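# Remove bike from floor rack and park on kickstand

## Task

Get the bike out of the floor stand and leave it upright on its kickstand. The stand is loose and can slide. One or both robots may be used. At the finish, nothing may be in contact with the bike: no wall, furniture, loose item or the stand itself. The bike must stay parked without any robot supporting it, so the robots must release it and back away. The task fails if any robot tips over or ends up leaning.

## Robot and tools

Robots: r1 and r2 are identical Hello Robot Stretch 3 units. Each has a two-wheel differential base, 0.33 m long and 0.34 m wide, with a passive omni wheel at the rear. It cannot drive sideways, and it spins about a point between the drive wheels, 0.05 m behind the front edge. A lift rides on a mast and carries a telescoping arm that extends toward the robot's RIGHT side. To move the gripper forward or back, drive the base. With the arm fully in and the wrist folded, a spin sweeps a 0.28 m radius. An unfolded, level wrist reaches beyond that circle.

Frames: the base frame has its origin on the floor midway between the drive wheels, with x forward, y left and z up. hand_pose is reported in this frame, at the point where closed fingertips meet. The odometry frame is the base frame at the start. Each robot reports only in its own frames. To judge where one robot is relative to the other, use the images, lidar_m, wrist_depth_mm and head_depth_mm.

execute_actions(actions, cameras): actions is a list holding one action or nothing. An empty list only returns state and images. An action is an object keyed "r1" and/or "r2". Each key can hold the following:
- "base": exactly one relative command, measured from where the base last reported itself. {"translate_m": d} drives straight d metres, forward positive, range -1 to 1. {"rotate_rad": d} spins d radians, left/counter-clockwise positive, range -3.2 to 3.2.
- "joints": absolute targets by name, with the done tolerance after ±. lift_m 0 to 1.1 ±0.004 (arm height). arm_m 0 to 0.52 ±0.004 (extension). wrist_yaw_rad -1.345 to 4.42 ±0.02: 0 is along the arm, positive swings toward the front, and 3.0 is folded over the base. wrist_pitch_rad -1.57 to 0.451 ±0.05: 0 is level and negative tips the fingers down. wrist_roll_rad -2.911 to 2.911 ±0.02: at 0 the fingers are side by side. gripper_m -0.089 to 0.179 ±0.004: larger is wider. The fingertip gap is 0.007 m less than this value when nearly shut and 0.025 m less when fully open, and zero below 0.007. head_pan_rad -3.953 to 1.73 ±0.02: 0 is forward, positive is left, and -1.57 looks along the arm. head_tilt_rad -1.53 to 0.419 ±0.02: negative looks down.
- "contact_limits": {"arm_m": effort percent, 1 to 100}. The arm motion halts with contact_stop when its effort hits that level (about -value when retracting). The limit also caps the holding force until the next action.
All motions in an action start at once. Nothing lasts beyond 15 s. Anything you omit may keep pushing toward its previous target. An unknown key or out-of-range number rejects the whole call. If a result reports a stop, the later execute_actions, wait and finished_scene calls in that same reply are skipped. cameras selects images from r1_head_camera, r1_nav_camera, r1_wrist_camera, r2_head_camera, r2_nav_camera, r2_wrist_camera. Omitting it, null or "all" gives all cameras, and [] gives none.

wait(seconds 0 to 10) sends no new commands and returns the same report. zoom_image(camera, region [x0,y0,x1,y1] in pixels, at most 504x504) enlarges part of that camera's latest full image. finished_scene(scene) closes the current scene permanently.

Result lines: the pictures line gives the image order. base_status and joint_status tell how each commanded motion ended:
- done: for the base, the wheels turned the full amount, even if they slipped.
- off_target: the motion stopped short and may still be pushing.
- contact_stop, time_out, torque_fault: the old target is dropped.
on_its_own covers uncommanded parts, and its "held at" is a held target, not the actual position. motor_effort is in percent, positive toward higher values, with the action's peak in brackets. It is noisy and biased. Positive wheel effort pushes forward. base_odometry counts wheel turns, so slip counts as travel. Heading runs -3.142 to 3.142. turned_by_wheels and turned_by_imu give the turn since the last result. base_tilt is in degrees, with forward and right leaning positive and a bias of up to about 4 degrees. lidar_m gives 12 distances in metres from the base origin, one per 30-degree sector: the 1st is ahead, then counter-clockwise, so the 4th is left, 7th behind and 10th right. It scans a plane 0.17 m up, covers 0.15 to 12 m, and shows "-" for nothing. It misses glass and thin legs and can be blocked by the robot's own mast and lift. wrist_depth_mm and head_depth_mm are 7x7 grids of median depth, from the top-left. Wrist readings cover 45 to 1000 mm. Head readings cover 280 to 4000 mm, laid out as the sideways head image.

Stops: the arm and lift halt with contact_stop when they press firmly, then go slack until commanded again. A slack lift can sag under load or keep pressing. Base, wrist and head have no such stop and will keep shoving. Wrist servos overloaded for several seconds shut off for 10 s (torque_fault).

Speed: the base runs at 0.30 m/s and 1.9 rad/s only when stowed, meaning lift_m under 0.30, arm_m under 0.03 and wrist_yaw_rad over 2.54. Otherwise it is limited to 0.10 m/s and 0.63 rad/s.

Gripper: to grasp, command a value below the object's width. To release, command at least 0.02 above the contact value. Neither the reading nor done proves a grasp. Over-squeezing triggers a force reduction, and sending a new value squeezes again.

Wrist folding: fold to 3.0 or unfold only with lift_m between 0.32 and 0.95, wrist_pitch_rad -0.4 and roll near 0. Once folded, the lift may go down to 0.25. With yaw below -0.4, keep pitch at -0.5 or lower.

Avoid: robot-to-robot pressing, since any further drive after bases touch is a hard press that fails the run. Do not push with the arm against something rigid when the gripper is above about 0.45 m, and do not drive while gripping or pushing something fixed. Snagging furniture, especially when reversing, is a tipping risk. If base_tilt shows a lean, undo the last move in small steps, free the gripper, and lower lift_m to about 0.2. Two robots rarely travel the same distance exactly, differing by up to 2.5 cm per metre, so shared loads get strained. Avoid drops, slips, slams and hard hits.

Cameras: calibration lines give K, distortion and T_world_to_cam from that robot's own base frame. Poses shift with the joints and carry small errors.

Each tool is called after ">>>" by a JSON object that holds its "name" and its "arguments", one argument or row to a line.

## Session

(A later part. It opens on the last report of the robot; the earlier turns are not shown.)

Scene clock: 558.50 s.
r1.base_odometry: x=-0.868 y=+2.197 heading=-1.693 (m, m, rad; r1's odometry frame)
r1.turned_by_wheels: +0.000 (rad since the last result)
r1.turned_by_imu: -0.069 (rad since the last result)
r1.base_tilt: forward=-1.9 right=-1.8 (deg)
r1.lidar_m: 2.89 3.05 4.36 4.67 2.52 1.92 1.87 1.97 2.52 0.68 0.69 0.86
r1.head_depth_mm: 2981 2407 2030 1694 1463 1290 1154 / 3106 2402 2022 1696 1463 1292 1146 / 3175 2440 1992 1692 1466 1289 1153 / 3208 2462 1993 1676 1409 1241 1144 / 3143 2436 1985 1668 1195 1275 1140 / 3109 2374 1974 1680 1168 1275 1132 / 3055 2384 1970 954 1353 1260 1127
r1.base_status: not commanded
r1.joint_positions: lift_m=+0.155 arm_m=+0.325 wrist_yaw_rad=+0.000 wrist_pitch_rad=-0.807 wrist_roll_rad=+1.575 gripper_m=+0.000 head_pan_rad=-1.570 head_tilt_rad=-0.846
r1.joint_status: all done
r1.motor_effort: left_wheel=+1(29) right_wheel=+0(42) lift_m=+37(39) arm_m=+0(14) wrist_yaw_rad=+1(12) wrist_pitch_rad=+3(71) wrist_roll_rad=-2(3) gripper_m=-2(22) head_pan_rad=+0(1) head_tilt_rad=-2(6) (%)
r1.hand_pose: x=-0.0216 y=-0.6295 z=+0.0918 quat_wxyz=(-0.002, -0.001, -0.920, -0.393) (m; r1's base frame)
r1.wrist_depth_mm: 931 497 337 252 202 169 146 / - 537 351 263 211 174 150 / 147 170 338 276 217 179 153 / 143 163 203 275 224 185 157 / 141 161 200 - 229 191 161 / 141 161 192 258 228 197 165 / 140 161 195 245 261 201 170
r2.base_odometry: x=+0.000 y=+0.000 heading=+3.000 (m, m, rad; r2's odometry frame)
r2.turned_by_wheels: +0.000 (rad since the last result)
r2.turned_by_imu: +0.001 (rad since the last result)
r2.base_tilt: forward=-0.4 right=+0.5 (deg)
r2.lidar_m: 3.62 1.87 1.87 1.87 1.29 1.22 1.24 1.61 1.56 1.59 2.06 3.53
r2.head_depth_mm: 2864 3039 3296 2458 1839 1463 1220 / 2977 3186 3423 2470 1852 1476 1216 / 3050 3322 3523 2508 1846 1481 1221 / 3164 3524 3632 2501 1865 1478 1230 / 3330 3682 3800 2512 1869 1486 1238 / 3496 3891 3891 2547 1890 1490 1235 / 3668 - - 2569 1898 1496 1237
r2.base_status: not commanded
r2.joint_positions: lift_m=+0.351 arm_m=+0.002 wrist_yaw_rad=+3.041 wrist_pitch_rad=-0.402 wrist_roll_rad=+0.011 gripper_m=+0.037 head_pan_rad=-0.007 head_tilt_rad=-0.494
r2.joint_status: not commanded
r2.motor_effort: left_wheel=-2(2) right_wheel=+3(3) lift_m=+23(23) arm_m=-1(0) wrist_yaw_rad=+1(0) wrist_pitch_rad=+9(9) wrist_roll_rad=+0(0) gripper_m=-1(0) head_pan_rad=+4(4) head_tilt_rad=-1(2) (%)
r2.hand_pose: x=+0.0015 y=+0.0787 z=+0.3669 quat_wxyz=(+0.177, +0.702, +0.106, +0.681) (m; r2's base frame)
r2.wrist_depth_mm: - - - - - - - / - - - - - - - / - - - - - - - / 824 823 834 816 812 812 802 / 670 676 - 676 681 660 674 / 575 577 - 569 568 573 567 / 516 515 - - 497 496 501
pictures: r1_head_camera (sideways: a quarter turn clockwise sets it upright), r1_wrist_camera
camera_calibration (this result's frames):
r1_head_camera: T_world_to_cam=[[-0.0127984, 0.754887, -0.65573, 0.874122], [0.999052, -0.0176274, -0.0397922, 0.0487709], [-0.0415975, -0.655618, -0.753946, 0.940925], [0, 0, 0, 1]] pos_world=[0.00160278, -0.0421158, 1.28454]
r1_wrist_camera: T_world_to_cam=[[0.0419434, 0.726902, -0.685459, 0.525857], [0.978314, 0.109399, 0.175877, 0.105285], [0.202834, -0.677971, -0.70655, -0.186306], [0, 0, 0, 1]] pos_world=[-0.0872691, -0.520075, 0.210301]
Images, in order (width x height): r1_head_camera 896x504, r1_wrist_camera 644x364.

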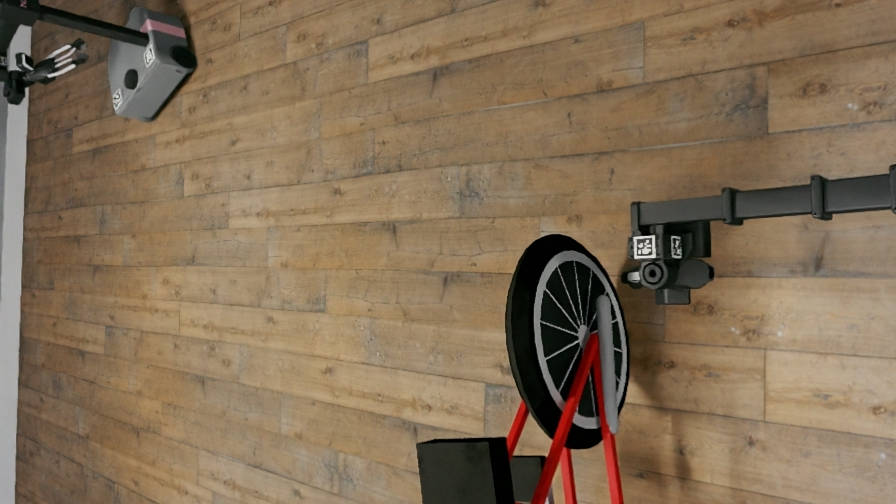

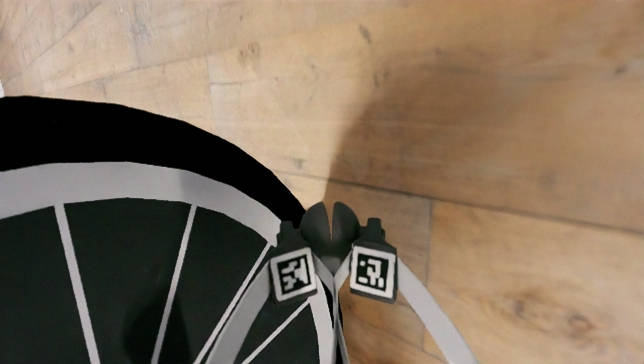

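>>> {"name": "execute_actions", "arguments": {
  "actions": [
    {"r1":{"joints":{"arm_m":0.1,"gripper_m":0.07,"wrist_pitch_rad":-0.18}}}
  ],
  "cameras": []
}}

>>> {"name": "execute_actions", "arguments": {
  "actions": [
    {"r1":{"base":{"rotate_rad":0.069}}}
  ],
  "cameras": []
}}

>>> {"name": "execute_actions", "arguments": {
  "actions": [
    {"r1":{"base":{"translate_m":0.16}}}
  ],
  "cameras": []
}}

>>> {"name": "execute_actions", "arguments": {
  "actions": [
    {"r1":{"joints":{"arm_m":0.25}}}
  ],
  "cameras": ["r1_wrist_camera","r1_head_camera"]
}}

>>> {"name": "execute_actions", "arguments": {
  "actions": [
    {"r1":{"joints":{"gripper_m":0.0}}}
  ],
  "cameras": ["r1_wrist_camera"]
}}

>>> {"name": "execute_actions", "arguments": {
  "actions": [
    {"r1":{"joints":{"wrist_pitch_rad":-0.5,"arm_m":0.27}}}
  ],
  "cameras": ["r1_head_camera","r1_wrist_camera"]
}}

Scene clock: 582.43 s.
r1.base_odometry: x=-0.868 y=+2.197 heading=-1.693 (m, m, rad; r1's odometry frame)
r1.turned_by_wheels: +0.000 (rad since the last result)
r1.turned_by_imu: +0.001 (rad since the last result)
r1.base_tilt: forward=-2.0 right=-1.8 (deg)
r1.lidar_m: 2.89 3.04 4.33 4.69 2.53 1.92 1.87 1.96 2.52 0.68 0.69 0.87
r1.head_depth_mm: 2988 2392 2029 1697 1463 1297 1161 / 3083 2434 2003 1682 1464 1293 1150 / 3190 2484 2002 1706 1462 1287 1159 / 3277 2464 1978 1686 1370 1276 - / 3150 2429 1982 1669 1200 1275 1139 / 3060 2420 1951 1658 1157 1270 1129 / 3075 2412 1971 971 1363 1275 1133
r1.base_status: not commanded
r1.joint_positions: lift_m=+0.155 arm_m=+0.100 wrist_yaw_rad=+0.000 wrist_pitch_rad=-0.205 wrist_roll_rad=+1.575 gripper_m=+0.070 head_pan_rad=-1.570 head_tilt_rad=-0.846
r1.joint_status: all done
r1.motor_effort: left_wheel=+0(0) right_wheel=+0(0) lift_m=+36(36) arm_m=-2(6) wrist_yaw_rad=+1(0) wrist_pitch_rad=+10(42) wrist_roll_rad=-2(2) gripper_m=+0(90) head_pan_rad=+0(0) head_tilt_rad=-2(3) (%)
r1.hand_pose: x=-0.0215 y=-0.4912 z=+0.2176 quat_wxyz=(-0.002, +0.000, -0.995, -0.103) (m; r1's base frame)
r1.wrist_depth_mm: - - - 956 457 302 224 / - - - - 470 309 228 / - - 366 371 433 314 233 / - - 352 375 402 323 235 / - - 346 370 397 330 241 / - - - 367 395 322 245 / - - 355 372 419 372 249
r2.base_odometry: x=+0.000 y=+0.000 heading=+3.000 (m, m, rad; r2's odometry frame)
r2.turned_by_wheels: +0.000 (rad since the last result)
r2.turned_by_imu: +0.001 (rad since the last result)
r2.base_tilt: forward=-0.4 right=+0.4 (deg)
r2.lidar_m: 3.62 1.87 1.87 1.87 1.29 1.22 1.24 1.61 1.55 1.59 2.06 3.52
r2.head_depth_mm: 2843 3055 3280 2468 1843 1466 1217 / 2990 3260 3433 2470 1845 1462 1226 / 3053 3321 3518 2508 1849 1474 1221 / 3186 3503 3669 2520 1856 1486 1225 / 3382 3758 3807 2561 1879 1485 1234 / 3519 3902 3955 2563 1873 1497 1237 / 3663 - - 2544 1895 1498 1247
r2.base_status: not commanded
r2.joint_positions: lift_m=+0.351 arm_m=+0.002 wrist_yaw_rad=+3.041 wrist_pitch_rad=-0.402 wrist_roll_rad=+0.011 gripper_m=+0.037 head_pan_rad=-0.007 head_tilt_rad=-0.494
r2.joint_status: not commanded
r2.motor_effort: left_wheel=-2(2) right_wheel=+4(4) lift_m=+22(22) arm_m=+0(0) wrist_yaw_rad=+0(0) wrist_pitch_rad=+9(9) wrist_roll_rad=+0(0) gripper_m=-1(1) head_pan_rad=+4(4) head_tilt_rad=-1(3) (%)
r2.hand_pose: x=+0.0015 y=+0.0787 z=+0.3669 quat_wxyz=(+0.177, +0.702, +0.106, +0.681) (m; r2's base frame)
r2.wrist_depth_mm: - - - - - - - / - - - - - - - / - - - - - - - / 828 823 848 818 814 807 795 / 679 668 - 671 689 667 679 / 591 577 - 578 570 570 561 / 507 514 - - 503 494 501
pictures: none
No camera images: the call's "cameras" was empty. Leave "cameras" out to get every camera's image.

Scene clock: 583.37 s.
r1.base_odometry: x=-0.868 y=+2.197 heading=-1.625 (m, m, rad; r1's odometry frame)
r1.turned_by_wheels: +0.069 (rad since the last result)
r1.turned_by_imu: +0.070 (rad since the last result)
r1.base_tilt: forward=-2.0 right=-1.9 (deg)
r1.lidar_m: 2.89 3.12 4.68 4.67 2.39 1.89 1.87 2.02 2.55 0.68 0.69 0.90
r1.head_depth_mm: 3020 2381 2019 1722 1463 1290 1149 / 3216 2446 2016 1696 1487 1291 1150 / 3193 2429 2007 1685 1455 1281 1160 / 3149 2481 1985 1674 1248 1279 - / 3124 2417 1997 1673 1198 1267 1132 / 3134 2385 1953 1601 1235 1270 1139 / 3067 2339 1948 970 1362 1269 1129
r1.base_status: done
r1.joint_positions: lift_m=+0.155 arm_m=+0.100 wrist_yaw_rad=+0.000 wrist_pitch_rad=-0.205 wrist_roll_rad=+1.575 gripper_m=+0.070 head_pan_rad=-1.570 head_tilt_rad=-0.846
r1.joint_status: not commanded
r1.motor_effort: left_wheel=-2(8) right_wheel=+2(6) lift_m=+36(37) arm_m=-2(2) wrist_yaw_rad=+1(0) wrist_pitch_rad=+10(10) wrist_roll_rad=-2(2) gripper_m=+1(1) head_pan_rad=+0(0) head_tilt_rad=-2(2) (%)
r1.hand_pose: x=-0.0215 y=-0.4912 z=+0.2176 quat_wxyz=(-0.002, +0.000, -0.995, -0.103) (m; r1's base frame)
r1.wrist_depth_mm: - - - 981 461 303 225 / - - - 357 441 308 230 / - - 335 355 386 316 232 / - - 342 361 389 321 236 / - - 346 367 392 328 240 / - - - 371 405 321 245 / - - 368 380 517 369 248
r2.base_odometry: x=+0.000 y=+0.000 heading=+3.000 (m, m, rad; r2's odometry frame)
r2.turned_by_wheels: +0.000 (rad since the last result)
r2.turned_by_imu: +0.000 (rad since the last result)
r2.base_tilt: forward=-0.4 right=+0.4 (deg)
r2.lidar_m: 3.62 1.87 1.87 1.86 1.29 1.22 1.24 1.61 1.56 1.59 2.07 3.54
r2.head_depth_mm: 2840 3092 3308 2479 1820 1467 1219 / 2930 3215 3411 2502 1826 1466 1227 / 3068 3337 3608 2477 1840 1470 1232 / 3177 3467 3769 2475 1850 1482 1228 / 3303 3698 3941 2536 1861 1493 1238 / 3500 3963 3896 2541 1876 1480 1248 / 3685 - - 2572 1903 1507 1242
r2.base_status: not commanded
r2.joint_positions: lift_m=+0.351 arm_m=+0.002 wrist_yaw_rad=+3.041 wrist_pitch_rad=-0.402 wrist_roll_rad=+0.011 gripper_m=+0.037 head_pan_rad=-0.007 head_tilt_rad=-0.494
r2.joint_status: not commanded
r2.motor_effort: left_wheel=-2(2) right_wheel=+4(4) lift_m=+23(23) arm_m=+0(1) wrist_yaw_rad=+0(1) wrist_pitch_rad=+9(9) wrist_roll_rad=+0(0) gripper_m=-1(1) head_pan_rad=+4(4) head_tilt_rad=-2(2) (%)
r2.hand_pose: x=+0.0015 y=+0.0787 z=+0.3669 quat_wxyz=(+0.177, +0.702, +0.106, +0.681) (m; r2's base frame)
r2.wrist_depth_mm: - - - - - - - / - - - - - - - / - - - - - - - / 828 823 841 817 803 810 817 / 672 686 - 674 684 681 670 / 579 571 - 569 578 579 569 / 503 517 - - 503 504 491
pictures: none
No camera images: the call's "cameras" was empty. Leave "cameras" out to get every camera's image.

Scene clock: 586.17 s.
r1.base_odometry: x=-0.877 y=+2.037 heading=-1.625 (m, m, rad; r1's odometry frame)
r1.turned_by_wheels: +0.000 (rad since the last result)
r1.turned_by_imu: +0.000 (rad since the last result)
r1.base_tilt: forward=-2.0 right=-1.8 (deg)
r1.lidar_m: 2.73 2.94 4.41 4.65 2.59 2.05 2.03 2.19 0.71 0.67 0.77 0.89
r1.head_depth_mm: 3286 2491 2025 1694 1477 1303 1151 / 3194 2464 1990 1705 1435 1293 1144 / 3196 2471 2006 1703 1236 1281 1165 / 3118 2413 2001 1681 1201 1278 - / 3111 2432 1987 982 1279 1275 1136 / 3101 2396 1975 1025 1242 1268 1129 / 3093 2387 1975 1646 1256 1223 1130
r1.base_status: done
r1.joint_positions: lift_m=+0.155 arm_m=+0.100 wrist_yaw_rad=+0.000 wrist_pitch_rad=-0.205 wrist_roll_rad=+1.575 gripper_m=+0.070 head_pan_rad=-1.570 head_tilt_rad=-0.846
r1.joint_status: not commanded
r1.motor_effort: left_wheel=-2(4) right_wheel=+2(5) lift_m=+36(36) arm_m=-3(3) wrist_yaw_rad=+0(1) wrist_pitch_rad=+10(10) wrist_roll_rad=-2(2) gripper_m=+2(2) head_pan_rad=+1(0) head_tilt_rad=-2(3) (%)
r1.hand_pose: x=-0.0215 y=-0.4912 z=+0.2176 quat_wxyz=(-0.002, +0.000, -0.995, -0.103) (m; r1's base frame)
r1.wrist_depth_mm: - 301 313 334 353 300 223 / - 306 322 334 365 310 229 / - 316 321 344 374 316 232 / - - 332 343 392 324 237 / - - 348 366 483 333 241 / - - - 829 671 325 245 / 327 339 375 456 477 369 250
r2.base_odometry: x=+0.000 y=+0.000 heading=+3.000 (m, m, rad; r2's odometry frame)
r2.turned_by_wheels: +0.000 (rad since the last result)
r2.turned_by_imu: +0.000 (rad since the last result)
r2.base_tilt: forward=-0.3 right=+0.5 (deg)
r2.lidar_m: 3.62 1.87 1.88 1.87 1.29 1.22 1.24 1.61 1.56 1.59 2.06 3.53
r2.head_depth_mm: 2897 3123 3313 2467 1825 1462 1215 / 2900 3250 3503 2466 1850 1462 1226 / 3073 3423 3531 2519 1841 1479 1223 / 3204 3461 3689 2539 1871 1482 1229 / 3367 3698 3809 2536 1849 1480 1228 / 3525 3941 3933 2564 1884 1498 1237 / 3658 - - 2584 1910 1503 1237
r2.base_status: not commanded
r2.joint_positions: lift_m=+0.351 arm_m=+0.002 wrist_yaw_rad=+3.041 wrist_pitch_rad=-0.402 wrist_roll_rad=+0.011 gripper_m=+0.037 head_pan_rad=-0.007 head_tilt_rad=-0.494
r2.joint_status: not commanded
r2.motor_effort: left_wheel=-1(2) right_wheel=+3(3) lift_m=+23(23) arm_m=-1(0) wrist_yaw_rad=-1(0) wrist_pitch_rad=+9(9) wrist_roll_rad=+0(0) gripper_m=-1(1) head_pan_rad=+4(4) head_tilt_rad=-2(2) (%)
r2.hand_pose: x=+0.0015 y=+0.0787 z=+0.3669 quat_wxyz=(+0.177, +0.702, +0.106, +0.681) (m; r2's base frame)
r2.wrist_depth_mm: - - - - - - - / - - - - - - - / - - - - - - - / 823 851 839 813 819 834 804 / 688 686 - 671 675 686 660 / 585 581 - 574 572 574 574 / 500 517 - - 501 499 499
pictures: none
No camera images: the call's "cameras" was empty. Leave "cameras" out to get every camera's image.

Scene clock: 588.53 s.
r1.base_odometry: x=-0.877 y=+2.037 heading=-1.625 (m, m, rad; r1's odometry frame)
r1.turned_by_wheels: +0.000 (rad since the last result)
r1.turned_by_imu: +0.000 (rad since the last result)
r1.base_tilt: forward=-2.0 right=-1.8 (deg)
r1.lidar_m: 2.74 2.96 4.44 4.65 2.59 2.05 2.03 2.19 0.71 0.67 0.77 0.90
r1.head_depth_mm: 3212 2471 2013 1706 1471 1297 1154 / 3209 2483 2017 1682 1436 1293 1148 / 3183 2449 2005 1676 1240 1299 1152 / 3181 2443 1969 1687 1177 - 1142 / 3186 2447 1962 986 1281 1284 1142 / 3127 2411 1955 1020 1247 1272 1132 / 3076 2399 1952 1651 1259 1228 1129
r1.base_status: not commanded
r1.joint_positions: lift_m=+0.155 arm_m=+0.250 wrist_yaw_rad=+0.000 wrist_pitch_rad=-0.205 wrist_roll_rad=+1.575 gripper_m=+0.070 head_pan_rad=-1.570 head_tilt_rad=-0.846
r1.joint_status: all done
r1.motor_effort: left_wheel=-3(2) right_wheel=+1(1) lift_m=+36(36) arm_m=+3(0) wrist_yaw_rad=+0(0) wrist_pitch_rad=+10(10) wrist_roll_rad=-2(2) gripper_m=+2(0) head_pan_rad=+0(0) head_tilt_rad=-3(3) (%)
r1.hand_pose: x=-0.0215 y=-0.6406 z=+0.2177 quat_wxyz=(-0.002, +0.000, -0.995, -0.103) (m; r1's base frame)
r1.wrist_depth_mm: 159 167 177 186 201 217 224 / 163 171 180 166 206 222 229 / 167 173 183 167 213 227 231 / 184 177 184 197 215 234 235 / - 180 189 200 170 288 239 / - 193 - 205 179 321 243 / - - - 236 487 370 249
r2.base_odometry: x=+0.000 y=+0.000 heading=+3.000 (m, m, rad; r2's odometry frame)
r2.turned_by_wheels: +0.000 (rad since the last result)
r2.turned_by_imu: +0.000 (rad since the last result)
r2.base_tilt: forward=-0.3 right=+0.5 (deg)
r2.lidar_m: 3.63 1.87 1.88 1.86 1.29 1.22 1.25 1.61 1.56 1.59 2.07 3.54
r2.head_depth_mm: 2835 3023 3251 2474 1837 1459 1224 / 2937 3227 3468 2465 1842 1457 1225 / 3010 3356 3582 2490 1857 1482 1222 / 3225 3532 3631 2512 1862 1480 1232 / 3357 3632 3892 2516 1869 1487 1237 / 3491 3913 3938 2578 1862 1489 1240 / 3655 - - 2574 1884 1500 1241
r2.base_status: not commanded
r2.joint_positions: lift_m=+0.351 arm_m=+0.002 wrist_yaw_rad=+3.041 wrist_pitch_rad=-0.402 wrist_roll_rad=+0.011 gripper_m=+0.037 head_pan_rad=-0.007 head_tilt_rad=-0.494
r2.joint_status: not commanded
r2.motor_effort: left_wheel=-2(2) right_wheel=+3(3) lift_m=+23(22) arm_m=-1(0) wrist_yaw_rad=+0(0) wrist_pitch_rad=+9(9) wrist_roll_rad=+0(0) gripper_m=-1(1) head_pan_rad=+3(4) head_tilt_rad=-3(2) (%)
r2.hand_pose: x=+0.0015 y=+0.0787 z=+0.3669 quat_wxyz=(+0.177, +0.702, +0.106, +0.681) (m; r2's base frame)
r2.wrist_depth_mm: - - - - - - - / - - - - - - - / - - - - - - - / 832 837 836 820 811 803 808 / 683 687 - 676 693 676 663 / 578 583 - 575 575 567 573 / 507 517 - - 498 494 492
pictures: r1_head_camera (sideways: a quarter turn clockwise sets it upright), r1_wrist_camera
camera_calibration (this result's frames):
r1_head_camera: T_world_to_cam=[[-0.0127984, 0.754887, -0.65573, 0.874122], [0.999052, -0.0176274, -0.0397922, 0.0487709], [-0.0415975, -0.655618, -0.753946, 0.940925], [0, 0, 0, 1]] pos_world=[0.00160278, -0.0421158, 1.28454]
r1_wrist_camera: T_world_to_cam=[[0.0414876, 0.211116, -0.97658, 0.353121], [0.978272, 0.190136, 0.0826628, 0.156291], [0.203134, -0.95879, -0.198641, -0.395281], [0, 0, 0, 1]] pos_world=[-0.0872497, -0.483258, 0.253413]
Images, in order (width x height): r1_head_camera 896x504, r1_wrist_camera 644x364.

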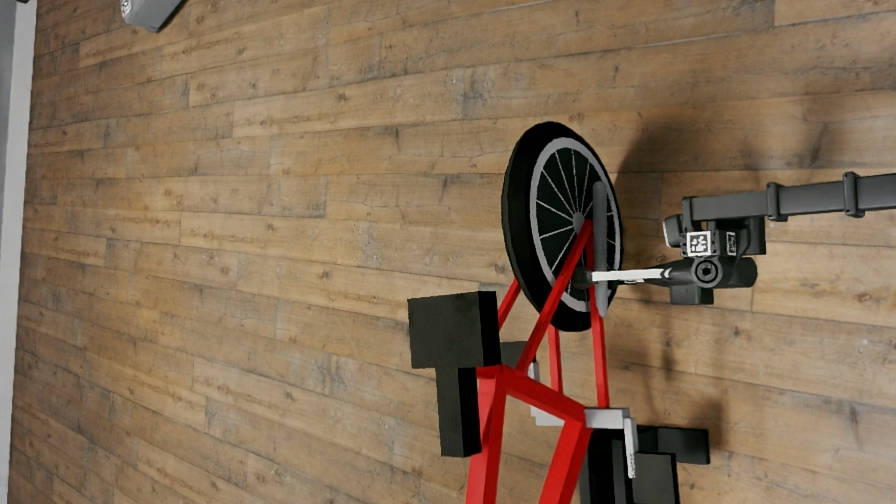

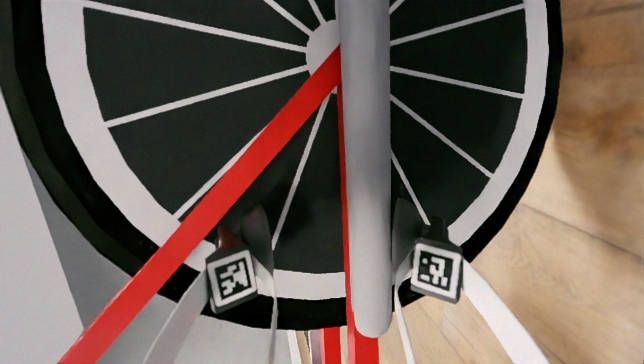

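Scene clock: 590.10 s.
r1.base_odometry: x=-0.877 y=+2.037 heading=-1.625 (m, m, rad; r1's odometry frame)
r1.turned_by_wheels: +0.000 (rad since the last result)
r1.turned_by_imu: +0.000 (rad since the last result)
r1.base_tilt: forward=-1.9 right=-1.8 (deg)
r1.lidar_m: 2.73 2.95 4.46 4.65 2.59 2.05 2.03 2.19 0.71 0.67 0.77 0.90
r1.head_depth_mm: 3224 2486 2009 1717 1474 1289 1151 / 3245 2485 1989 1706 1448 1290 1151 / 3199 2447 2011 1689 1244 1302 1165 / 3168 2436 1973 1696 1194 1321 1145 / 3150 2408 1995 986 1302 1272 1135 / 3092 2401 1964 1046 1249 1274 1134 / 3071 2403 1947 1653 1258 1227 1122
r1.base_status: not commanded
r1.joint_positions: lift_m=+0.155 arm_m=+0.250 wrist_yaw_rad=+0.000 wrist_pitch_rad=-0.253 wrist_roll_rad=+1.575 gripper_m=+0.000 head_pan_rad=-1.570 head_tilt_rad=-0.846
r1.joint_status: all done
r1.motor_effort: left_wheel=-3(2) right_wheel=+2(2) lift_m=+36(36) arm_m=+3(3) wrist_yaw_rad=+0(1) wrist_pitch_rad=+29(30) wrist_roll_rad=-2(2) gripper_m=-9(86) head_pan_rad=+0(0) head_tilt_rad=-3(2) (%)
r1.hand_pose: x=-0.0215 y=-0.6367 z=+0.2060 quat_wxyz=(-0.002, -0.001, -0.992, -0.126) (m; r1's base frame)
r1.wrist_depth_mm: 164 172 185 153 213 232 212 / 167 176 187 168 218 238 216 / 170 178 186 199 223 246 220 / 174 182 195 203 227 263 223 / - 181 199 173 238 291 227 / - 193 203 186 424 317 232 / - - - 289 517 310 237
r2.base_odometry: x=+0.000 y=+0.000 heading=+3.000 (m, m, rad; r2's odometry frame)
r2.turned_by_wheels: +0.000 (rad since the last result)
r2.turned_by_imu: +0.000 (rad since the last result)
r2.base_tilt: forward=-0.3 right=+0.4 (deg)
r2.lidar_m: 3.62 1.86 1.87 1.87 1.29 1.22 1.24 1.61 1.56 1.59 2.07 3.54
r2.head_depth_mm: 2809 3048 3328 2455 1824 1466 1213 / 2955 3218 3452 2496 1837 1461 1222 / 3072 3318 3511 2503 1842 1477 1220 / 3180 3544 3754 2491 1861 1488 1228 / 3380 3679 3950 2528 1873 1488 1231 / 3523 3934 3929 2576 1882 1492 1239 / 3678 - - 2576 1889 1505 1244
r2.base_status: not commanded
r2.joint_positions: lift_m=+0.351 arm_m=+0.002 wrist_yaw_rad=+3.041 wrist_pitch_rad=-0.402 wrist_roll_rad=+0.011 gripper_m=+0.037 head_pan_rad=-0.007 head_tilt_rad=-0.494
r2.joint_status: not commanded
r2.motor_effort: left_wheel=-2(2) right_wheel=+4(3) lift_m=+23(23) arm_m=-1(1) wrist_yaw_rad=+0(0) wrist_pitch_rad=+9(9) wrist_roll_rad=+0(0) gripper_m=-1(1) head_pan_rad=+4(4) head_tilt_rad=-2(2) (%)
r2.hand_pose: x=+0.0015 y=+0.0787 z=+0.3669 quat_wxyz=(+0.177, +0.702, +0.106, +0.681) (m; r2's base frame)
r2.wrist_depth_mm: - - - - - - - / - - - - - - - / - - - - - - - / 832 826 851 825 816 805 822 / 683 680 - 685 683 669 663 / 579 568 - 570 571 577 565 / 506 515 - - 502 491 497
pictures: r1_wrist_camera
camera_calibration (this result's frames):
r1_wrist_camera: T_world_to_cam=[[0.0414988, 0.257531, -0.965379, 0.368148], [0.97827, 0.18597, 0.0916636, 0.152003], [0.203138, -0.948205, -0.244217, -0.377719], [0, 0, 0, 1]] pos_world=[-0.087249, -0.481233, 0.249224]
Images, in order (width x height): r1_wrist_camera 644x364.

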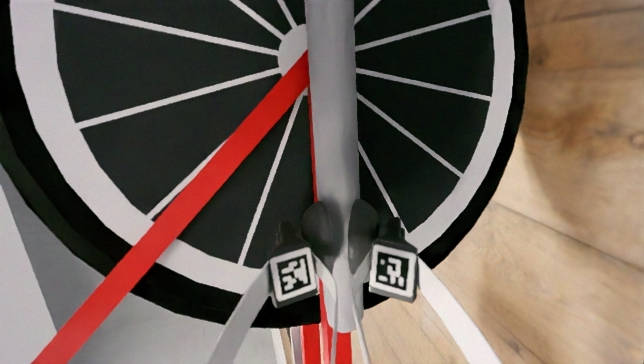

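Scene clock: 591.13 s.
r1.base_odometry: x=-0.877 y=+2.037 heading=-1.625 (m, m, rad; r1's odometry frame)
r1.turned_by_wheels: +0.000 (rad since the last result)
r1.turned_by_imu: +0.000 (rad since the last result)
r1.base_tilt: forward=-2.0 right=-1.8 (deg)
r1.lidar_m: 2.73 2.95 4.46 4.65 2.58 2.05 2.02 2.18 0.71 0.67 0.77 0.90
r1.head_depth_mm: 3283 2485 2006 1711 1473 1293 1156 / 3248 2467 2019 1699 1430 1286 1152 / 3173 2418 2008 1670 1239 1301 1161 / 3200 2423 1987 1675 1202 1220 1145 / 3110 2447 1978 984 1300 1280 1137 / 3078 2417 1967 1044 1256 1271 1130 / 3086 2399 1952 1668 1256 1225 1132
r1.base_status: not commanded
r1.joint_positions: lift_m=+0.155 arm_m=+0.269 wrist_yaw_rad=+0.000 wrist_pitch_rad=-0.370 wrist_roll_rad=+1.575 gripper_m=+0.000 head_pan_rad=-1.570 head_tilt_rad=-0.846
r1.joint_status: wrist_pitch_rad off_target (ended at -0.370, target -0.500); the others done
r1.on_its_own: wrist_pitch_rad is at rest, and its effort (-51) is outside its rest range (-20 to +32)
r1.motor_effort: left_wheel=-2(2) right_wheel=+2(2) lift_m=+30(36) arm_m=+4(5) wrist_yaw_rad=+0(0) wrist_pitch_rad=-51(52) wrist_roll_rad=-2(2) gripper_m=-17(16) head_pan_rad=+0(0) head_tilt_rad=-2(3) (%)
r1.hand_pose: x=-0.0215 y=-0.6445 z=+0.1786 quat_wxyz=(-0.002, -0.001, -0.983, -0.184) (m; r1's base frame)
r1.wrist_depth_mm: 148 158 171 192 215 236 192 / 150 159 168 194 219 239 195 / 152 162 171 198 222 244 201 / 154 160 180 155 227 264 202 / 155 166 180 157 235 272 208 / 137 170 182 164 364 276 210 / - 179 200 210 455 285 216
r2.base_odometry: x=+0.000 y=+0.000 heading=+3.000 (m, m, rad; r2's odometry frame)
r2.turned_by_wheels: +0.000 (rad since the last result)
r2.turned_by_imu: +0.000 (rad since the last result)
r2.base_tilt: forward=-0.4 right=+0.5 (deg)
r2.lidar_m: 3.61 1.87 1.88 1.86 1.29 1.22 1.24 1.62 1.56 1.59 2.07 3.54
r2.head_depth_mm: 2841 3084 3303 2503 1846 1471 1219 / 2951 3190 3440 2469 1843 1470 1224 / 3068 3375 3546 2487 1847 1473 1225 / 3136 3536 3713 2509 1869 1473 1231 / 3327 3725 3897 2550 1881 1488 1242 / 3481 3882 3940 2539 1887 1490 1239 / 3700 - - 2549 1880 1510 1245
r2.base_status: not commanded
r2.joint_positions: lift_m=+0.351 arm_m=+0.002 wrist_yaw_rad=+3.041 wrist_pitch_rad=-0.402 wrist_roll_rad=+0.011 gripper_m=+0.037 head_pan_rad=-0.007 head_tilt_rad=-0.494
r2.joint_status: not commanded
r2.motor_effort: left_wheel=-2(2) right_wheel=+3(4) lift_m=+23(23) arm_m=-1(1) wrist_yaw_rad=+0(0) wrist_pitch_rad=+9(9) wrist_roll_rad=+0(0) gripper_m=-1(1) head_pan_rad=+3(4) head_tilt_rad=-2(3) (%)
r2.hand_pose: x=+0.0015 y=+0.0787 z=+0.3669 quat_wxyz=(+0.177, +0.702, +0.106, +0.681) (m; r2's base frame)
r2.wrist_depth_mm: - - - - - - - / - - - - - - - / - - - - - - - / 819 840 844 821 799 812 798 / 682 683 - 674 680 671 658 / 578 582 - 570 578 568 575 / 499 516 - - 498 497 499
pictures: r1_head_camera (sideways: a quarter turn clockwise sets it upright), r1_wrist_camera
camera_calibration (this result's frames):
r1_head_camera: T_world_to_cam=[[-0.0127982, 0.754887, -0.65573, 0.874122], [0.999052, -0.0176277, -0.0397922, 0.0487709], [-0.0415976, -0.655618, -0.753946, 0.940925], [0, 0, 0, 1]] pos_world=[0.00160276, -0.0421158, 1.28454]
r1_wrist_camera: T_world_to_cam=[[0.0416289, 0.368568, -0.928668, 0.408688], [0.978303, 0.173766, 0.112818, 0.144388], [0.202952, -0.913216, -0.353338, -0.349855], [0, 0, 0, 1]] pos_world=[-0.0872645, -0.495212, 0.239629]
Images, in order (width x height): r1_head_camera 896x504, r1_wrist_camera 644x364.

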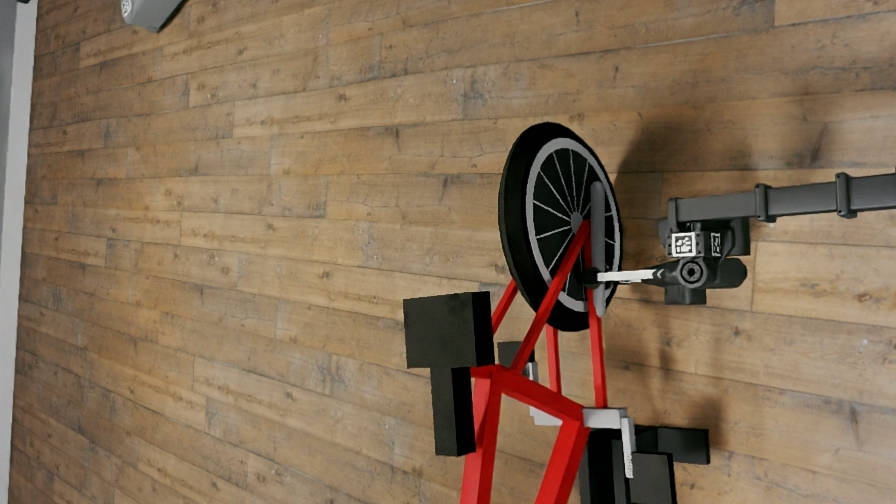

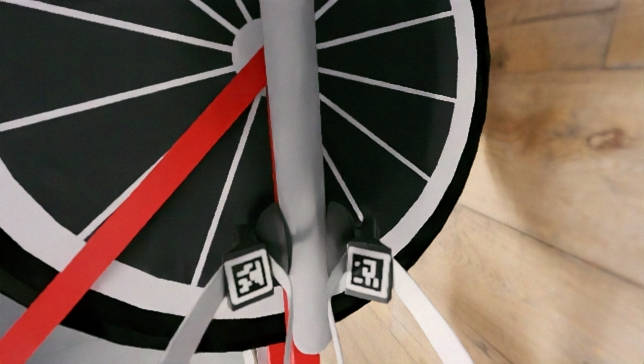

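>>> {"name": "execute_actions", "arguments": {
  "actions": [
    {"r1":{"joints":{"gripper_m":0.07,"wrist_pitch_rad":-0.18,"arm_m":0.25}}}
  ],
  "cameras": []
}}

>>> {"name": "execute_actions", "arguments": {
  "actions": [
    {"r1":{"joints":{"arm_m":0.1}}}
  ],
  "cameras": []
}}

>>> {"name": "execute_actions", "arguments": {
  "actions": [
    {"r1":{"base":{"translate_m":-0.165}}}
  ],
  "cameras": []
}}

>>> {"name": "execute_actions", "arguments": {
  "actions": [
    {"r1":{"joints":{"arm_m":0.268}}}
  ],
  "cameras": []
}}

>>> {"name": "execute_actions", "arguments": {
  "actions": [
    {"r1":{"joints":{"gripper_m":-0.01}}}
  ],
  "cameras": ["r1_wrist_camera"]
}}

>>> {"name": "execute_actions", "arguments": {
  "actions": [
    {"r1":{"joints":{"wrist_pitch_rad":-0.6,"arm_m":0.25}}}
  ],
  "cameras": ["r1_head_camera","r1_wrist_camera"]
}}

Scene clock: 615.90 s.
r1.base_odometry: x=-0.877 y=+2.037 heading=-1.625 (m, m, rad; r1's odometry frame)
r1.turned_by_wheels: +0.000 (rad since the last result)
r1.turned_by_imu: +0.001 (rad since the last result)
r1.base_tilt: forward=-2.0 right=-1.9 (deg)
r1.lidar_m: 2.73 2.94 4.41 4.65 2.59 2.05 2.02 2.19 0.71 0.67 0.77 0.90
r1.head_depth_mm: 3269 2506 2012 1707 1470 1295 1154 / 3225 2444 2013 1711 1432 1289 1150 / 3214 2451 1984 1692 1231 1294 1153 / 3156 2408 1984 1688 1187 - 1143 / 3158 2410 1973 977 1290 1276 1138 / 3068 2415 1991 1025 1249 1275 1130 / 3110 2392 1961 1639 1264 1226 1134
r1.base_status: not commanded
r1.joint_positions: lift_m=+0.155 arm_m=+0.250 wrist_yaw_rad=+0.000 wrist_pitch_rad=-0.206 wrist_roll_rad=+1.575 gripper_m=+0.070 head_pan_rad=-1.570 head_tilt_rad=-0.846
r1.joint_status: all done
r1.motor_effort: left_wheel=-2(2) right_wheel=+1(2) lift_m=+30(30) arm_m=-3(4) wrist_yaw_rad=+1(0) wrist_pitch_rad=+10(51) wrist_roll_rad=-2(2) gripper_m=+1(80) head_pan_rad=+0(1) head_tilt_rad=-3(2) (%)
r1.hand_pose: x=-0.0215 y=-0.6411 z=+0.2176 quat_wxyz=(-0.002, +0.000, -0.995, -0.103) (m; r1's base frame)
r1.wrist_depth_mm: 160 167 178 185 202 216 224 / 164 171 181 167 206 222 227 / 167 172 182 165 210 227 231 / 183 177 183 197 216 232 235 / - 181 189 200 171 282 241 / - 192 - 205 179 317 244 / - - - 230 492 375 249
r2.base_odometry: x=+0.000 y=+0.000 heading=+3.000 (m, m, rad; r2's odometry frame)
r2.turned_by_wheels: +0.000 (rad since the last result)
r2.turned_by_imu: +0.001 (rad since the last result)
r2.base_tilt: forward=-0.3 right=+0.4 (deg)
r2.lidar_m: 3.62 1.86 1.87 1.87 1.29 1.22 1.24 1.61 1.55 1.59 2.06 3.54
r2.head_depth_mm: 2803 3049 3274 2465 1835 1464 1223 / 2919 3195 3406 2465 1838 1469 1220 / 3083 3335 3508 2479 1829 1477 1220 / 3187 3517 3642 2508 1859 1489 1228 / 3306 3734 3935 2539 1872 1479 1225 / 3485 3892 3933 2542 1878 1500 1239 / 3692 - - 2577 1894 1500 1241
r2.base_status: not commanded
r2.joint_positions: lift_m=+0.351 arm_m=+0.002 wrist_yaw_rad=+3.041 wrist_pitch_rad=-0.402 wrist_roll_rad=+0.011 gripper_m=+0.037 head_pan_rad=-0.007 head_tilt_rad=-0.494
r2.joint_status: not commanded
r2.motor_effort: left_wheel=-2(2) right_wheel=+3(3) lift_m=+23(23) arm_m=-1(1) wrist_yaw_rad=+1(1) wrist_pitch_rad=+9(9) wrist_roll_rad=+0(0) gripper_m=-1(0) head_pan_rad=+4(4) head_tilt_rad=-2(2) (%)
r2.hand_pose: x=+0.0015 y=+0.0787 z=+0.3669 quat_wxyz=(+0.177, +0.702, +0.106, +0.681) (m; r2's base frame)
r2.wrist_depth_mm: - - - - - - - / - - - - - - - / - - - - - - - / 834 831 825 810 819 818 796 / 687 690 - 683 685 670 670 / 586 582 - 572 569 585 573 / 508 523 - - 497 497 495
pictures: none
No camera images: the call's "cameras" was empty. Leave "cameras" out to get every camera's image.

Scene clock: 618.27 s.
r1.base_odometry: x=-0.877 y=+2.037 heading=-1.625 (m, m, rad; r1's odometry frame)
r1.turned_by_wheels: +0.000 (rad since the last result)
r1.turned_by_imu: +0.000 (rad since the last result)
r1.base_tilt: forward=-2.0 right=-1.8 (deg)
r1.lidar_m: 2.74 2.95 4.44 4.66 2.59 2.05 2.03 2.18 0.71 0.67 0.77 0.90
r1.head_depth_mm: 3258 2476 2024 1702 1464 1297 1153 / 3214 2445 2006 1701 1429 1288 1155 / 3154 2424 2003 1681 1241 1283 1162 / 3141 2465 1977 1687 1212 1282 - / 3080 2421 1989 985 1287 1282 1145 / 3137 2411 1961 1022 1250 1265 1138 / 3123 2395 1964 1659 1269 1231 1133
r1.base_status: not commanded
r1.joint_positions: lift_m=+0.155 arm_m=+0.100 wrist_yaw_rad=+0.000 wrist_pitch_rad=-0.205 wrist_roll_rad=+1.575 gripper_m=+0.070 head_pan_rad=-1.570 head_tilt_rad=-0.846
r1.joint_status: all done
r1.motor_effort: left_wheel=-2(2) right_wheel=+2(1) lift_m=+30(30) arm_m=-2(1) wrist_yaw_rad=+1(0) wrist_pitch_rad=+10(11) wrist_roll_rad=-2(2) gripper_m=+2(1) head_pan_rad=+0(0) head_tilt_rad=-3(2) (%)
r1.hand_pose: x=-0.0215 y=-0.4912 z=+0.2178 quat_wxyz=(-0.002, +0.000, -0.995, -0.103) (m; r1's base frame)
r1.wrist_depth_mm: - 302 317 335 356 303 225 / - 305 319 335 362 307 228 / - 315 323 340 370 315 233 / - - 333 347 395 323 237 / - - 346 359 483 331 240 / - - - 854 664 323 246 / 321 340 375 448 481 371 249
r2.base_odometry: x=+0.000 y=+0.000 heading=+3.000 (m, m, rad; r2's odometry frame)
r2.turned_by_wheels: +0.000 (rad since the last result)
r2.turned_by_imu: +0.000 (rad since the last result)
r2.base_tilt: forward=-0.4 right=+0.5 (deg)
r2.lidar_m: 3.63 1.87 1.88 1.87 1.29 1.22 1.24 1.62 1.56 1.59 2.07 3.53
r2.head_depth_mm: 2825 3077 3302 2472 1828 1464 1218 / 2968 3217 3533 2469 1826 1474 1222 / 3039 3390 3529 2461 1844 1482 1227 / 3187 3457 3672 2520 1857 1474 1226 / 3372 3664 3945 2552 1879 1485 1235 / 3532 3869 3952 2542 1880 1489 1237 / 3647 - - 2562 1888 1501 1238
r2.base_status: not commanded
r2.joint_positions: lift_m=+0.351 arm_m=+0.002 wrist_yaw_rad=+3.041 wrist_pitch_rad=-0.402 wrist_roll_rad=+0.011 gripper_m=+0.037 head_pan_rad=-0.007 head_tilt_rad=-0.494
r2.joint_status: not commanded
r2.motor_effort: left_wheel=-2(2) right_wheel=+3(4) lift_m=+23(23) arm_m=-1(1) wrist_yaw_rad=+0(1) wrist_pitch_rad=+9(9) wrist_roll_rad=+0(0) gripper_m=+0(1) head_pan_rad=+4(4) head_tilt_rad=-2(3) (%)
r2.hand_pose: x=+0.0015 y=+0.0787 z=+0.3669 quat_wxyz=(+0.177, +0.702, +0.106, +0.681) (m; r2's base frame)
r2.wrist_depth_mm: - - - - - - - / - - - - - - - / - - - - - - - / 841 830 833 819 817 816 813 / 684 679 - 669 689 671 659 / 578 575 - 571 576 576 572 / 504 513 - - 492 498 498
pictures: none
No camera images: the call's "cameras" was empty. Leave "cameras" out to get every camera's image.

Scene clock: 620.97 s.
r1.base_odometry: x=-0.868 y=+2.202 heading=-1.625 (m, m, rad; r1's odometry frame)
r1.turned_by_wheels: +0.000 (rad since the last result)
r1.turned_by_imu: +0.001 (rad since the last result)
r1.base_tilt: forward=-1.9 right=-1.8 (deg)
r1.lidar_m: 2.89 3.13 4.69 4.68 2.38 1.89 1.86 2.02 2.56 0.68 0.70 0.90
r1.head_depth_mm: 3002 2408 2051 1719 1469 1295 1152 / 3209 2486 1990 1679 1464 1295 1152 / 3185 2466 1999 1685 1461 1290 1159 / 3184 2435 1975 1676 1246 1278 - / 3133 2426 1981 1676 1204 1268 1136 / 3120 2416 1977 1631 1199 1265 1136 / 3103 2401 1956 968 1362 1266 1133
r1.base_status: done
r1.joint_positions: lift_m=+0.155 arm_m=+0.100 wrist_yaw_rad=+0.000 wrist_pitch_rad=-0.205 wrist_roll_rad=+1.575 gripper_m=+0.070 head_pan_rad=-1.570 head_tilt_rad=-0.846
r1.joint_status: not commanded
r1.motor_effort: left_wheel=-2(8) right_wheel=+1(3) lift_m=+30(30) arm_m=-3(2) wrist_yaw_rad=+0(0) wrist_pitch_rad=+10(10) wrist_roll_rad=-2(2) gripper_m=+2(2) head_pan_rad=+0(0) head_tilt_rad=-3(3) (%)
r1.hand_pose: x=-0.0215 y=-0.4912 z=+0.2178 quat_wxyz=(-0.002, +0.000, -0.995, -0.103) (m; r1's base frame)
r1.wrist_depth_mm: - - - 985 454 305 227 / - - - 362 447 307 229 / - - 338 359 389 314 232 / - - 342 364 392 323 237 / - - 345 368 391 330 241 / - - - 375 399 322 245 / - - 367 382 522 373 249
r2.base_odometry: x=+0.000 y=+0.000 heading=+3.000 (m, m, rad; r2's odometry frame)
r2.turned_by_wheels: +0.000 (rad since the last result)
r2.turned_by_imu: +0.000 (rad since the last result)
r2.base_tilt: forward=-0.4 right=+0.4 (deg)
r2.lidar_m: 3.61 1.87 1.88 1.86 1.29 1.22 1.24 1.61 1.55 1.59 2.07 3.54
r2.head_depth_mm: 2848 3104 3294 2447 1828 1456 1217 / 2911 3204 3503 2482 1855 1464 1226 / 3069 3283 3569 2464 1856 1481 1232 / 3155 3549 3814 2515 1865 1484 1237 / 3403 3717 3850 2527 1880 1484 1231 / 3528 3811 - 2534 1887 1495 1243 / 3658 - - 2571 1883 1504 1241
r2.base_status: not commanded
r2.joint_positions: lift_m=+0.351 arm_m=+0.002 wrist_yaw_rad=+3.041 wrist_pitch_rad=-0.402 wrist_roll_rad=+0.011 gripper_m=+0.037 head_pan_rad=-0.007 head_tilt_rad=-0.494
r2.joint_status: not commanded
r2.motor_effort: left_wheel=-2(2) right_wheel=+3(4) lift_m=+22(23) arm_m=-1(0) wrist_yaw_rad=+0(0) wrist_pitch_rad=+9(9) wrist_roll_rad=+0(0) gripper_m=-1(1) head_pan_rad=+3(4) head_tilt_rad=-2(2) (%)
r2.hand_pose: x=+0.0015 y=+0.0787 z=+0.3669 quat_wxyz=(+0.177, +0.702, +0.106, +0.681) (m; r2's base frame)
r2.wrist_depth_mm: - - - - - - - / - - - - - - - / - - - - - - - / 839 824 829 831 823 830 791 / 691 668 - 675 679 681 672 / 577 580 - 574 574 567 569 / 507 518 - - 497 498 493
pictures: none
No camera images: the call's "cameras" was empty. Leave "cameras" out to get every camera's image.

Scene clock: 623.47 s.
r1.base_odometry: x=-0.868 y=+2.202 heading=-1.625 (m, m, rad; r1's odometry frame)
r1.turned_by_wheels: +0.000 (rad since the last result)
r1.turned_by_imu: +0.000 (rad since the last result)
r1.base_tilt: forward=-1.9 right=-1.8 (deg)
r1.lidar_m: 2.90 3.11 4.73 4.67 2.38 1.89 1.86 2.01 2.56 0.68 0.70 0.91
r1.head_depth_mm: 2969 2389 2041 1694 1479 1299 1154 / 3207 2470 2007 1710 1476 1291 1142 / 3227 2461 2002 1684 1465 1306 1155 / 3193 2460 1969 1689 1243 1217 1148 / 3141 2386 1987 1679 1195 1268 1135 / 3103 2395 1957 1624 1198 1264 1141 / 3085 2424 1967 975 1356 1263 1136
r1.base_status: not commanded
r1.joint_positions: lift_m=+0.155 arm_m=+0.268 wrist_yaw_rad=+0.000 wrist_pitch_rad=-0.215 wrist_roll_rad=+1.575 gripper_m=+0.070 head_pan_rad=-1.570 head_tilt_rad=-0.846
r1.joint_status: all done
r1.motor_effort: left_wheel=-2(2) right_wheel=+2(1) lift_m=+30(30) arm_m=+2(3) wrist_yaw_rad=+0(0) wrist_pitch_rad=+14(14) wrist_roll_rad=-2(2) gripper_m=-1(2) head_pan_rad=+0(0) head_tilt_rad=-2(2) (%)
r1.hand_pose: x=-0.0215 y=-0.6578 z=+0.2155 quat_wxyz=(-0.002, +0.000, -0.994, -0.108) (m; r1's base frame)
r1.wrist_depth_mm: - - - 208 397 297 221 / - - 183 191 204 289 225 / - 176 182 195 207 225 228 / - 176 185 198 212 229 234 / - 178 187 201 211 234 238 / 190 181 - 205 155 243 243 / - 184 197 206 226 242 246
r2.base_odometry: x=+0.000 y=+0.000 heading=+3.000 (m, m, rad; r2's odometry frame)
r2.turned_by_wheels: +0.000 (rad since the last result)
r2.turned_by_imu: +0.000 (rad since the last result)
r2.base_tilt: forward=-0.4 right=+0.5 (deg)
r2.lidar_m: 3.61 1.88 1.86 1.86 1.29 1.22 1.24 1.61 1.56 1.58 2.07 3.53
r2.head_depth_mm: 2832 3137 3324 2443 1835 1465 1218 / 2897 3217 3476 2501 1851 1468 1218 / 3030 3349 3591 2497 1862 1480 1229 / 3226 3536 3690 2502 1865 1471 1231 / 3340 3666 3893 2531 1869 1478 1229 / 3419 3813 3935 2534 1884 1490 1243 / 3656 - - 2541 1895 1501 1232
r2.base_status: not commanded
r2.joint_positions: lift_m=+0.351 arm_m=+0.002 wrist_yaw_rad=+3.041 wrist_pitch_rad=-0.402 wrist_roll_rad=+0.011 gripper_m=+0.037 head_pan_rad=-0.007 head_tilt_rad=-0.494
r2.joint_status: not commanded
r2.motor_effort: left_wheel=-2(2) right_wheel=+2(4) lift_m=+23(22) arm_m=-1(1) wrist_yaw_rad=+0(0) wrist_pitch_rad=+9(9) wrist_roll_rad=+0(0) gripper_m=+0(0) head_pan_rad=+3(4) head_tilt_rad=-2(2) (%)
r2.hand_pose: x=+0.0015 y=+0.0787 z=+0.3669 quat_wxyz=(+0.177, +0.702, +0.106, +0.681) (m; r2's base frame)
r2.wrist_depth_mm: - - - - - - - / - - - - - - - / - - - - - - - / 824 827 853 826 806 801 802 / 671 677 - 672 695 674 664 / 586 581 - 574 570 569 571 / 502 511 - - 503 491 497
pictures: none
No camera images: the call's "cameras" was empty. Leave "cameras" out to get every camera's image.

Scene clock: 624.77 s.
r1.base_odometry: x=-0.868 y=+2.202 heading=-1.625 (m, m, rad; r1's odometry frame)
r1.turned_by_wheels: +0.000 (rad since the last result)
r1.turned_by_imu: +0.000 (rad since the last result)
r1.base_tilt: forward=-2.1 right=-1.8 (deg)
r1.lidar_m: 2.89 3.13 4.69 4.67 2.38 1.89 1.87 2.02 2.56 0.68 0.70 0.91
r1.head_depth_mm: 2982 2406 2017 1704 1479 1295 1144 / 3241 2476 2012 1709 1477 1291 1154 / 3174 2447 1991 1698 1471 1299 1155 / 3189 2424 1986 1677 1249 1220 1143 / 3064 2455 1967 1691 1200 1270 1135 / 3096 2408 1964 1638 1200 1274 1131 / 3074 2360 1942 978 1348 1263 1129
r1.base_status: not commanded
r1.joint_positions: lift_m=+0.155 arm_m=+0.268 wrist_yaw_rad=-0.001 wrist_pitch_rad=-0.267 wrist_roll_rad=+1.575 gripper_m=-0.009 head_pan_rad=-1.570 head_tilt_rad=-0.846
r1.joint_status: all done
r1.on_its_own: wrist_pitch_rad is at rest, and its effort (+35) is outside its rest range (-20 to +32)
r1.motor_effort: left_wheel=-2(2) right_wheel=+2(2) lift_m=+33(34) arm_m=+2(2) wrist_yaw_rad=+2(0) wrist_pitch_rad=+35(37) wrist_roll_rad=-2(2) gripper_m=-16(90) head_pan_rad=-1(0) head_tilt_rad=-2(2) (%)
r1.hand_pose: x=-0.0216 y=-0.6534 z=+0.2026 quat_wxyz=(-0.002, -0.001, -0.991, -0.134) (m; r1's base frame)
r1.wrist_depth_mm: - - - 587 396 273 207 / - 187 184 198 217 280 211 / - 176 185 199 219 260 216 / 180 175 190 205 225 250 219 / 170 179 191 202 233 252 223 / 173 181 194 158 232 259 228 / 176 184 202 187 237 276 231
r2.base_odometry: x=+0.000 y=+0.000 heading=+3.000 (m, m, rad; r2's odometry frame)
r2.turned_by_wheels: +0.000 (rad since the last result)
r2.turned_by_imu: +0.000 (rad since the last result)
r2.base_tilt: forward=-0.3 right=+0.5 (deg)
r2.lidar_m: 3.62 1.87 1.87 1.87 1.29 1.22 1.24 1.61 1.55 1.59 2.06 3.54
r2.head_depth_mm: 2838 3080 3257 2421 1829 1459 1215 / 2921 3229 3420 2491 1844 1466 1225 / 3079 3351 3563 2490 1855 1474 1227 / 3222 3521 3655 2514 1854 1485 1228 / 3325 3694 3883 2537 1876 1482 1233 / 3492 3887 - 2543 1868 1480 1240 / 3623 - - 2576 1887 1498 1233
r2.base_status: not commanded
r2.joint_positions: lift_m=+0.351 arm_m=+0.002 wrist_yaw_rad=+3.041 wrist_pitch_rad=-0.402 wrist_roll_rad=+0.011 gripper_m=+0.037 head_pan_rad=-0.007 head_tilt_rad=-0.494
r2.joint_status: not commanded
r2.motor_effort: left_wheel=-2(2) right_wheel=+3(3) lift_m=+23(23) arm_m=-1(0) wrist_yaw_rad=+0(0) wrist_pitch_rad=+9(9) wrist_roll_rad=+0(0) gripper_m=-1(1) head_pan_rad=+3(4) head_tilt_rad=-2(2) (%)
r2.hand_pose: x=+0.0015 y=+0.0787 z=+0.3669 quat_wxyz=(+0.177, +0.702, +0.106, +0.681) (m; r2's base frame)
r2.wrist_depth_mm: - - - - - - - / - - - - - - - / - - - - - - - / 826 829 841 810 807 816 803 / 691 681 - 676 681 664 665 / 577 585 - 575 578 566 569 / 512 516 - - 502 496 494
pictures: r1_wrist_camera
camera_calibration (this result's frames):
r1_wrist_camera: T_world_to_cam=[[0.0415754, 0.271737, -0.961473, 0.377618], [0.978324, 0.184316, 0.0943965, 0.153865], [0.202866, -0.944556, -0.258184, -0.389203], [0, 0, 0, 1]] pos_world=[-0.0872736, -0.498597, 0.248059]
Images, in order (width x height): r1_wrist_camera 644x364.

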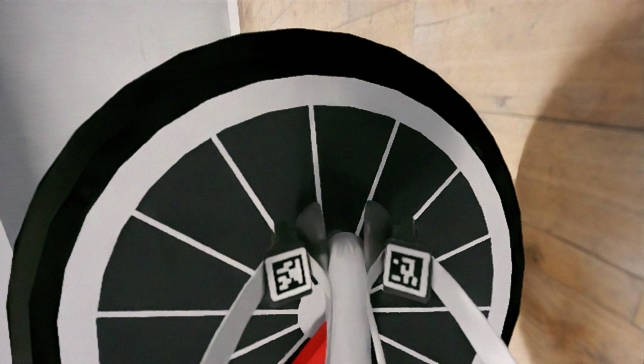

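Scene clock: 626.00 s.
r1.base_odometry: x=-0.868 y=+2.202 heading=-1.625 (m, m, rad; r1's odometry frame)
r1.turned_by_wheels: +0.000 (rad since the last result)
r1.turned_by_imu: +0.000 (rad since the last result)
r1.base_tilt: forward=-2.0 right=-1.9 (deg)
r1.lidar_m: 2.89 3.13 4.74 4.68 2.37 1.89 1.86 2.01 2.55 0.59 0.70 0.91
r1.head_depth_mm: 3004 2432 2018 1706 1469 1297 1150 / 3198 2493 1989 1696 1470 1285 1147 / 3222 2438 2004 1693 1457 1297 1157 / 3148 2460 1973 1688 1242 - 1147 / 3130 2412 1960 1664 1180 1276 1140 / 3144 2421 1973 1642 1195 1267 1144 / 3092 2417 1959 976 1351 1265 1135
r1.base_status: not commanded
r1.joint_positions: lift_m=+0.155 arm_m=+0.250 wrist_yaw_rad=-0.001 wrist_pitch_rad=-0.481 wrist_roll_rad=+1.576 gripper_m=-0.009 head_pan_rad=-1.570 head_tilt_rad=-0.846
r1.joint_status: wrist_pitch_rad off_target (ended at -0.481, target -0.600); the others done
r1.on_its_own: wrist_pitch_rad is at rest, and its effort (-46) is outside its rest range (-20 to +32)
r1.motor_effort: left_wheel=-2(3) right_wheel=+2(2) lift_m=+29(33) arm_m=-2(3) wrist_yaw_rad=+0(1) wrist_pitch_rad=-46(53) wrist_roll_rad=-2(3) gripper_m=-19(19) head_pan_rad=+0(0) head_tilt_rad=-2(2) (%)
r1.hand_pose: x=-0.0216 y=-0.6111 z=+0.1538 quat_wxyz=(-0.002, -0.001, -0.971, -0.238) (m; r1's base frame)
r1.wrist_depth_mm: - - 735 430 291 218 175 / 183 189 211 270 301 223 179 / 174 188 214 246 296 229 183 / 174 190 216 249 291 236 188 / 176 193 216 247 297 242 191 / 177 195 214 156 305 247 194 / 180 196 207 219 306 257 199
r2.base_odometry: x=+0.000 y=+0.000 heading=+3.000 (m, m, rad; r2's odometry frame)
r2.turned_by_wheels: +0.000 (rad since the last result)
r2.turned_by_imu: +0.000 (rad since the last result)
r2.base_tilt: forward=-0.3 right=+0.4 (deg)
r2.lidar_m: 3.60 1.87 1.87 1.86 1.29 1.22 1.24 1.61 1.56 1.59 2.07 3.54
r2.head_depth_mm: 2818 3064 3332 2463 1835 1471 1215 / 2933 3176 3492 2467 1852 1468 1222 / 3045 3294 3619 2503 1844 1469 1223 / 3181 3447 3689 2484 1858 1480 1224 / 3349 3664 3867 2505 1871 1490 1238 / 3539 3880 3916 2518 1889 1484 1242 / 3699 - - 2577 1896 1512 1238
r2.base_status: not commanded
r2.joint_positions: lift_m=+0.351 arm_m=+0.002 wrist_yaw_rad=+3.041 wrist_pitch_rad=-0.402 wrist_roll_rad=+0.011 gripper_m=+0.037 head_pan_rad=-0.007 head_tilt_rad=-0.494
r2.joint_status: not commanded
r2.motor_effort: left_wheel=-1(2) right_wheel=+3(3) lift_m=+23(23) arm_m=-1(0) wrist_yaw_rad=+0(0) wrist_pitch_rad=+9(9) wrist_roll_rad=+0(0) gripper_m=+0(1) head_pan_rad=+4(4) head_tilt_rad=-3(2) (%)
r2.hand_pose: x=+0.0015 y=+0.0787 z=+0.3669 quat_wxyz=(+0.177, +0.702, +0.106, +0.681) (m; r2's base frame)
r2.wrist_depth_mm: - - - - - - - / - - - - - - - / - - - - - - - / 841 828 851 820 821 793 809 / 696 676 - 669 679 666 662 / 585 580 - 576 579 571 568 / 510 516 - - 498 505 497
pictures: r1_head_camera (sideways: a quarter turn clockwise sets it upright), r1_wrist_camera
camera_calibration (this result's frames):
r1_head_camera: T_world_to_cam=[[-0.0127983, 0.754887, -0.65573, 0.874122], [0.999052, -0.0176275, -0.0397922, 0.0487709], [-0.0415975, -0.655618, -0.753946, 0.940925], [0, 0, 0, 1]] pos_world=[0.00160277, -0.0421158, 1.28454]
r1_wrist_camera: T_world_to_cam=[[0.0431056, 0.469028, -0.882131, 0.427661], [0.978317, 0.159217, 0.132461, 0.129536], [0.202578, -0.868714, -0.451994, -0.285634], [0, 0, 0, 1]] pos_world=[-0.0872984, -0.469343, 0.23099]
Images, in order (width x height): r1_head_camera 896x504, r1_wrist_camera 644x364.

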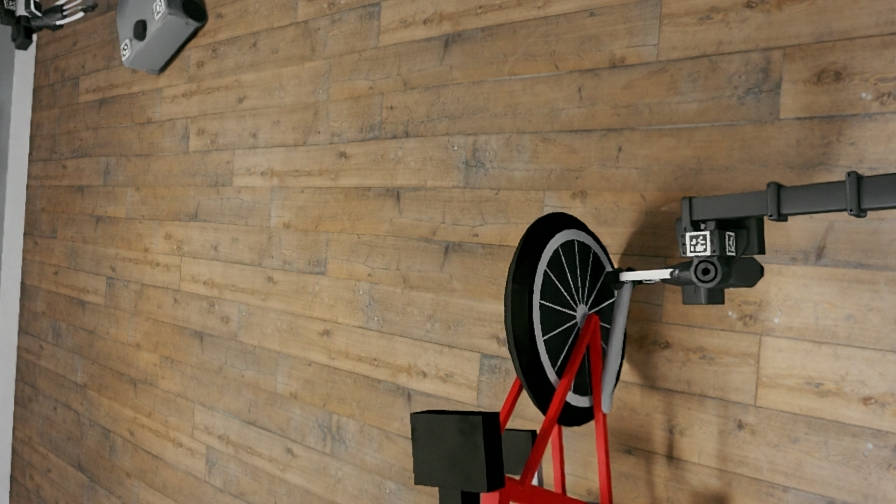

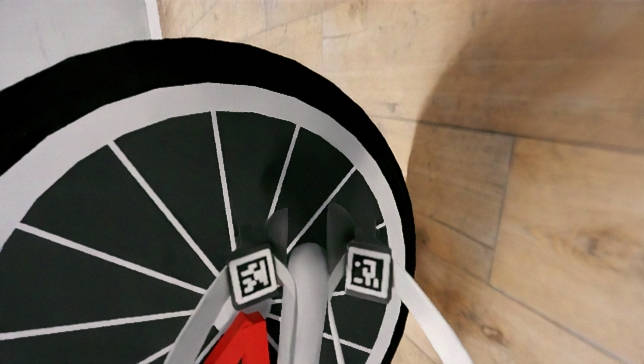

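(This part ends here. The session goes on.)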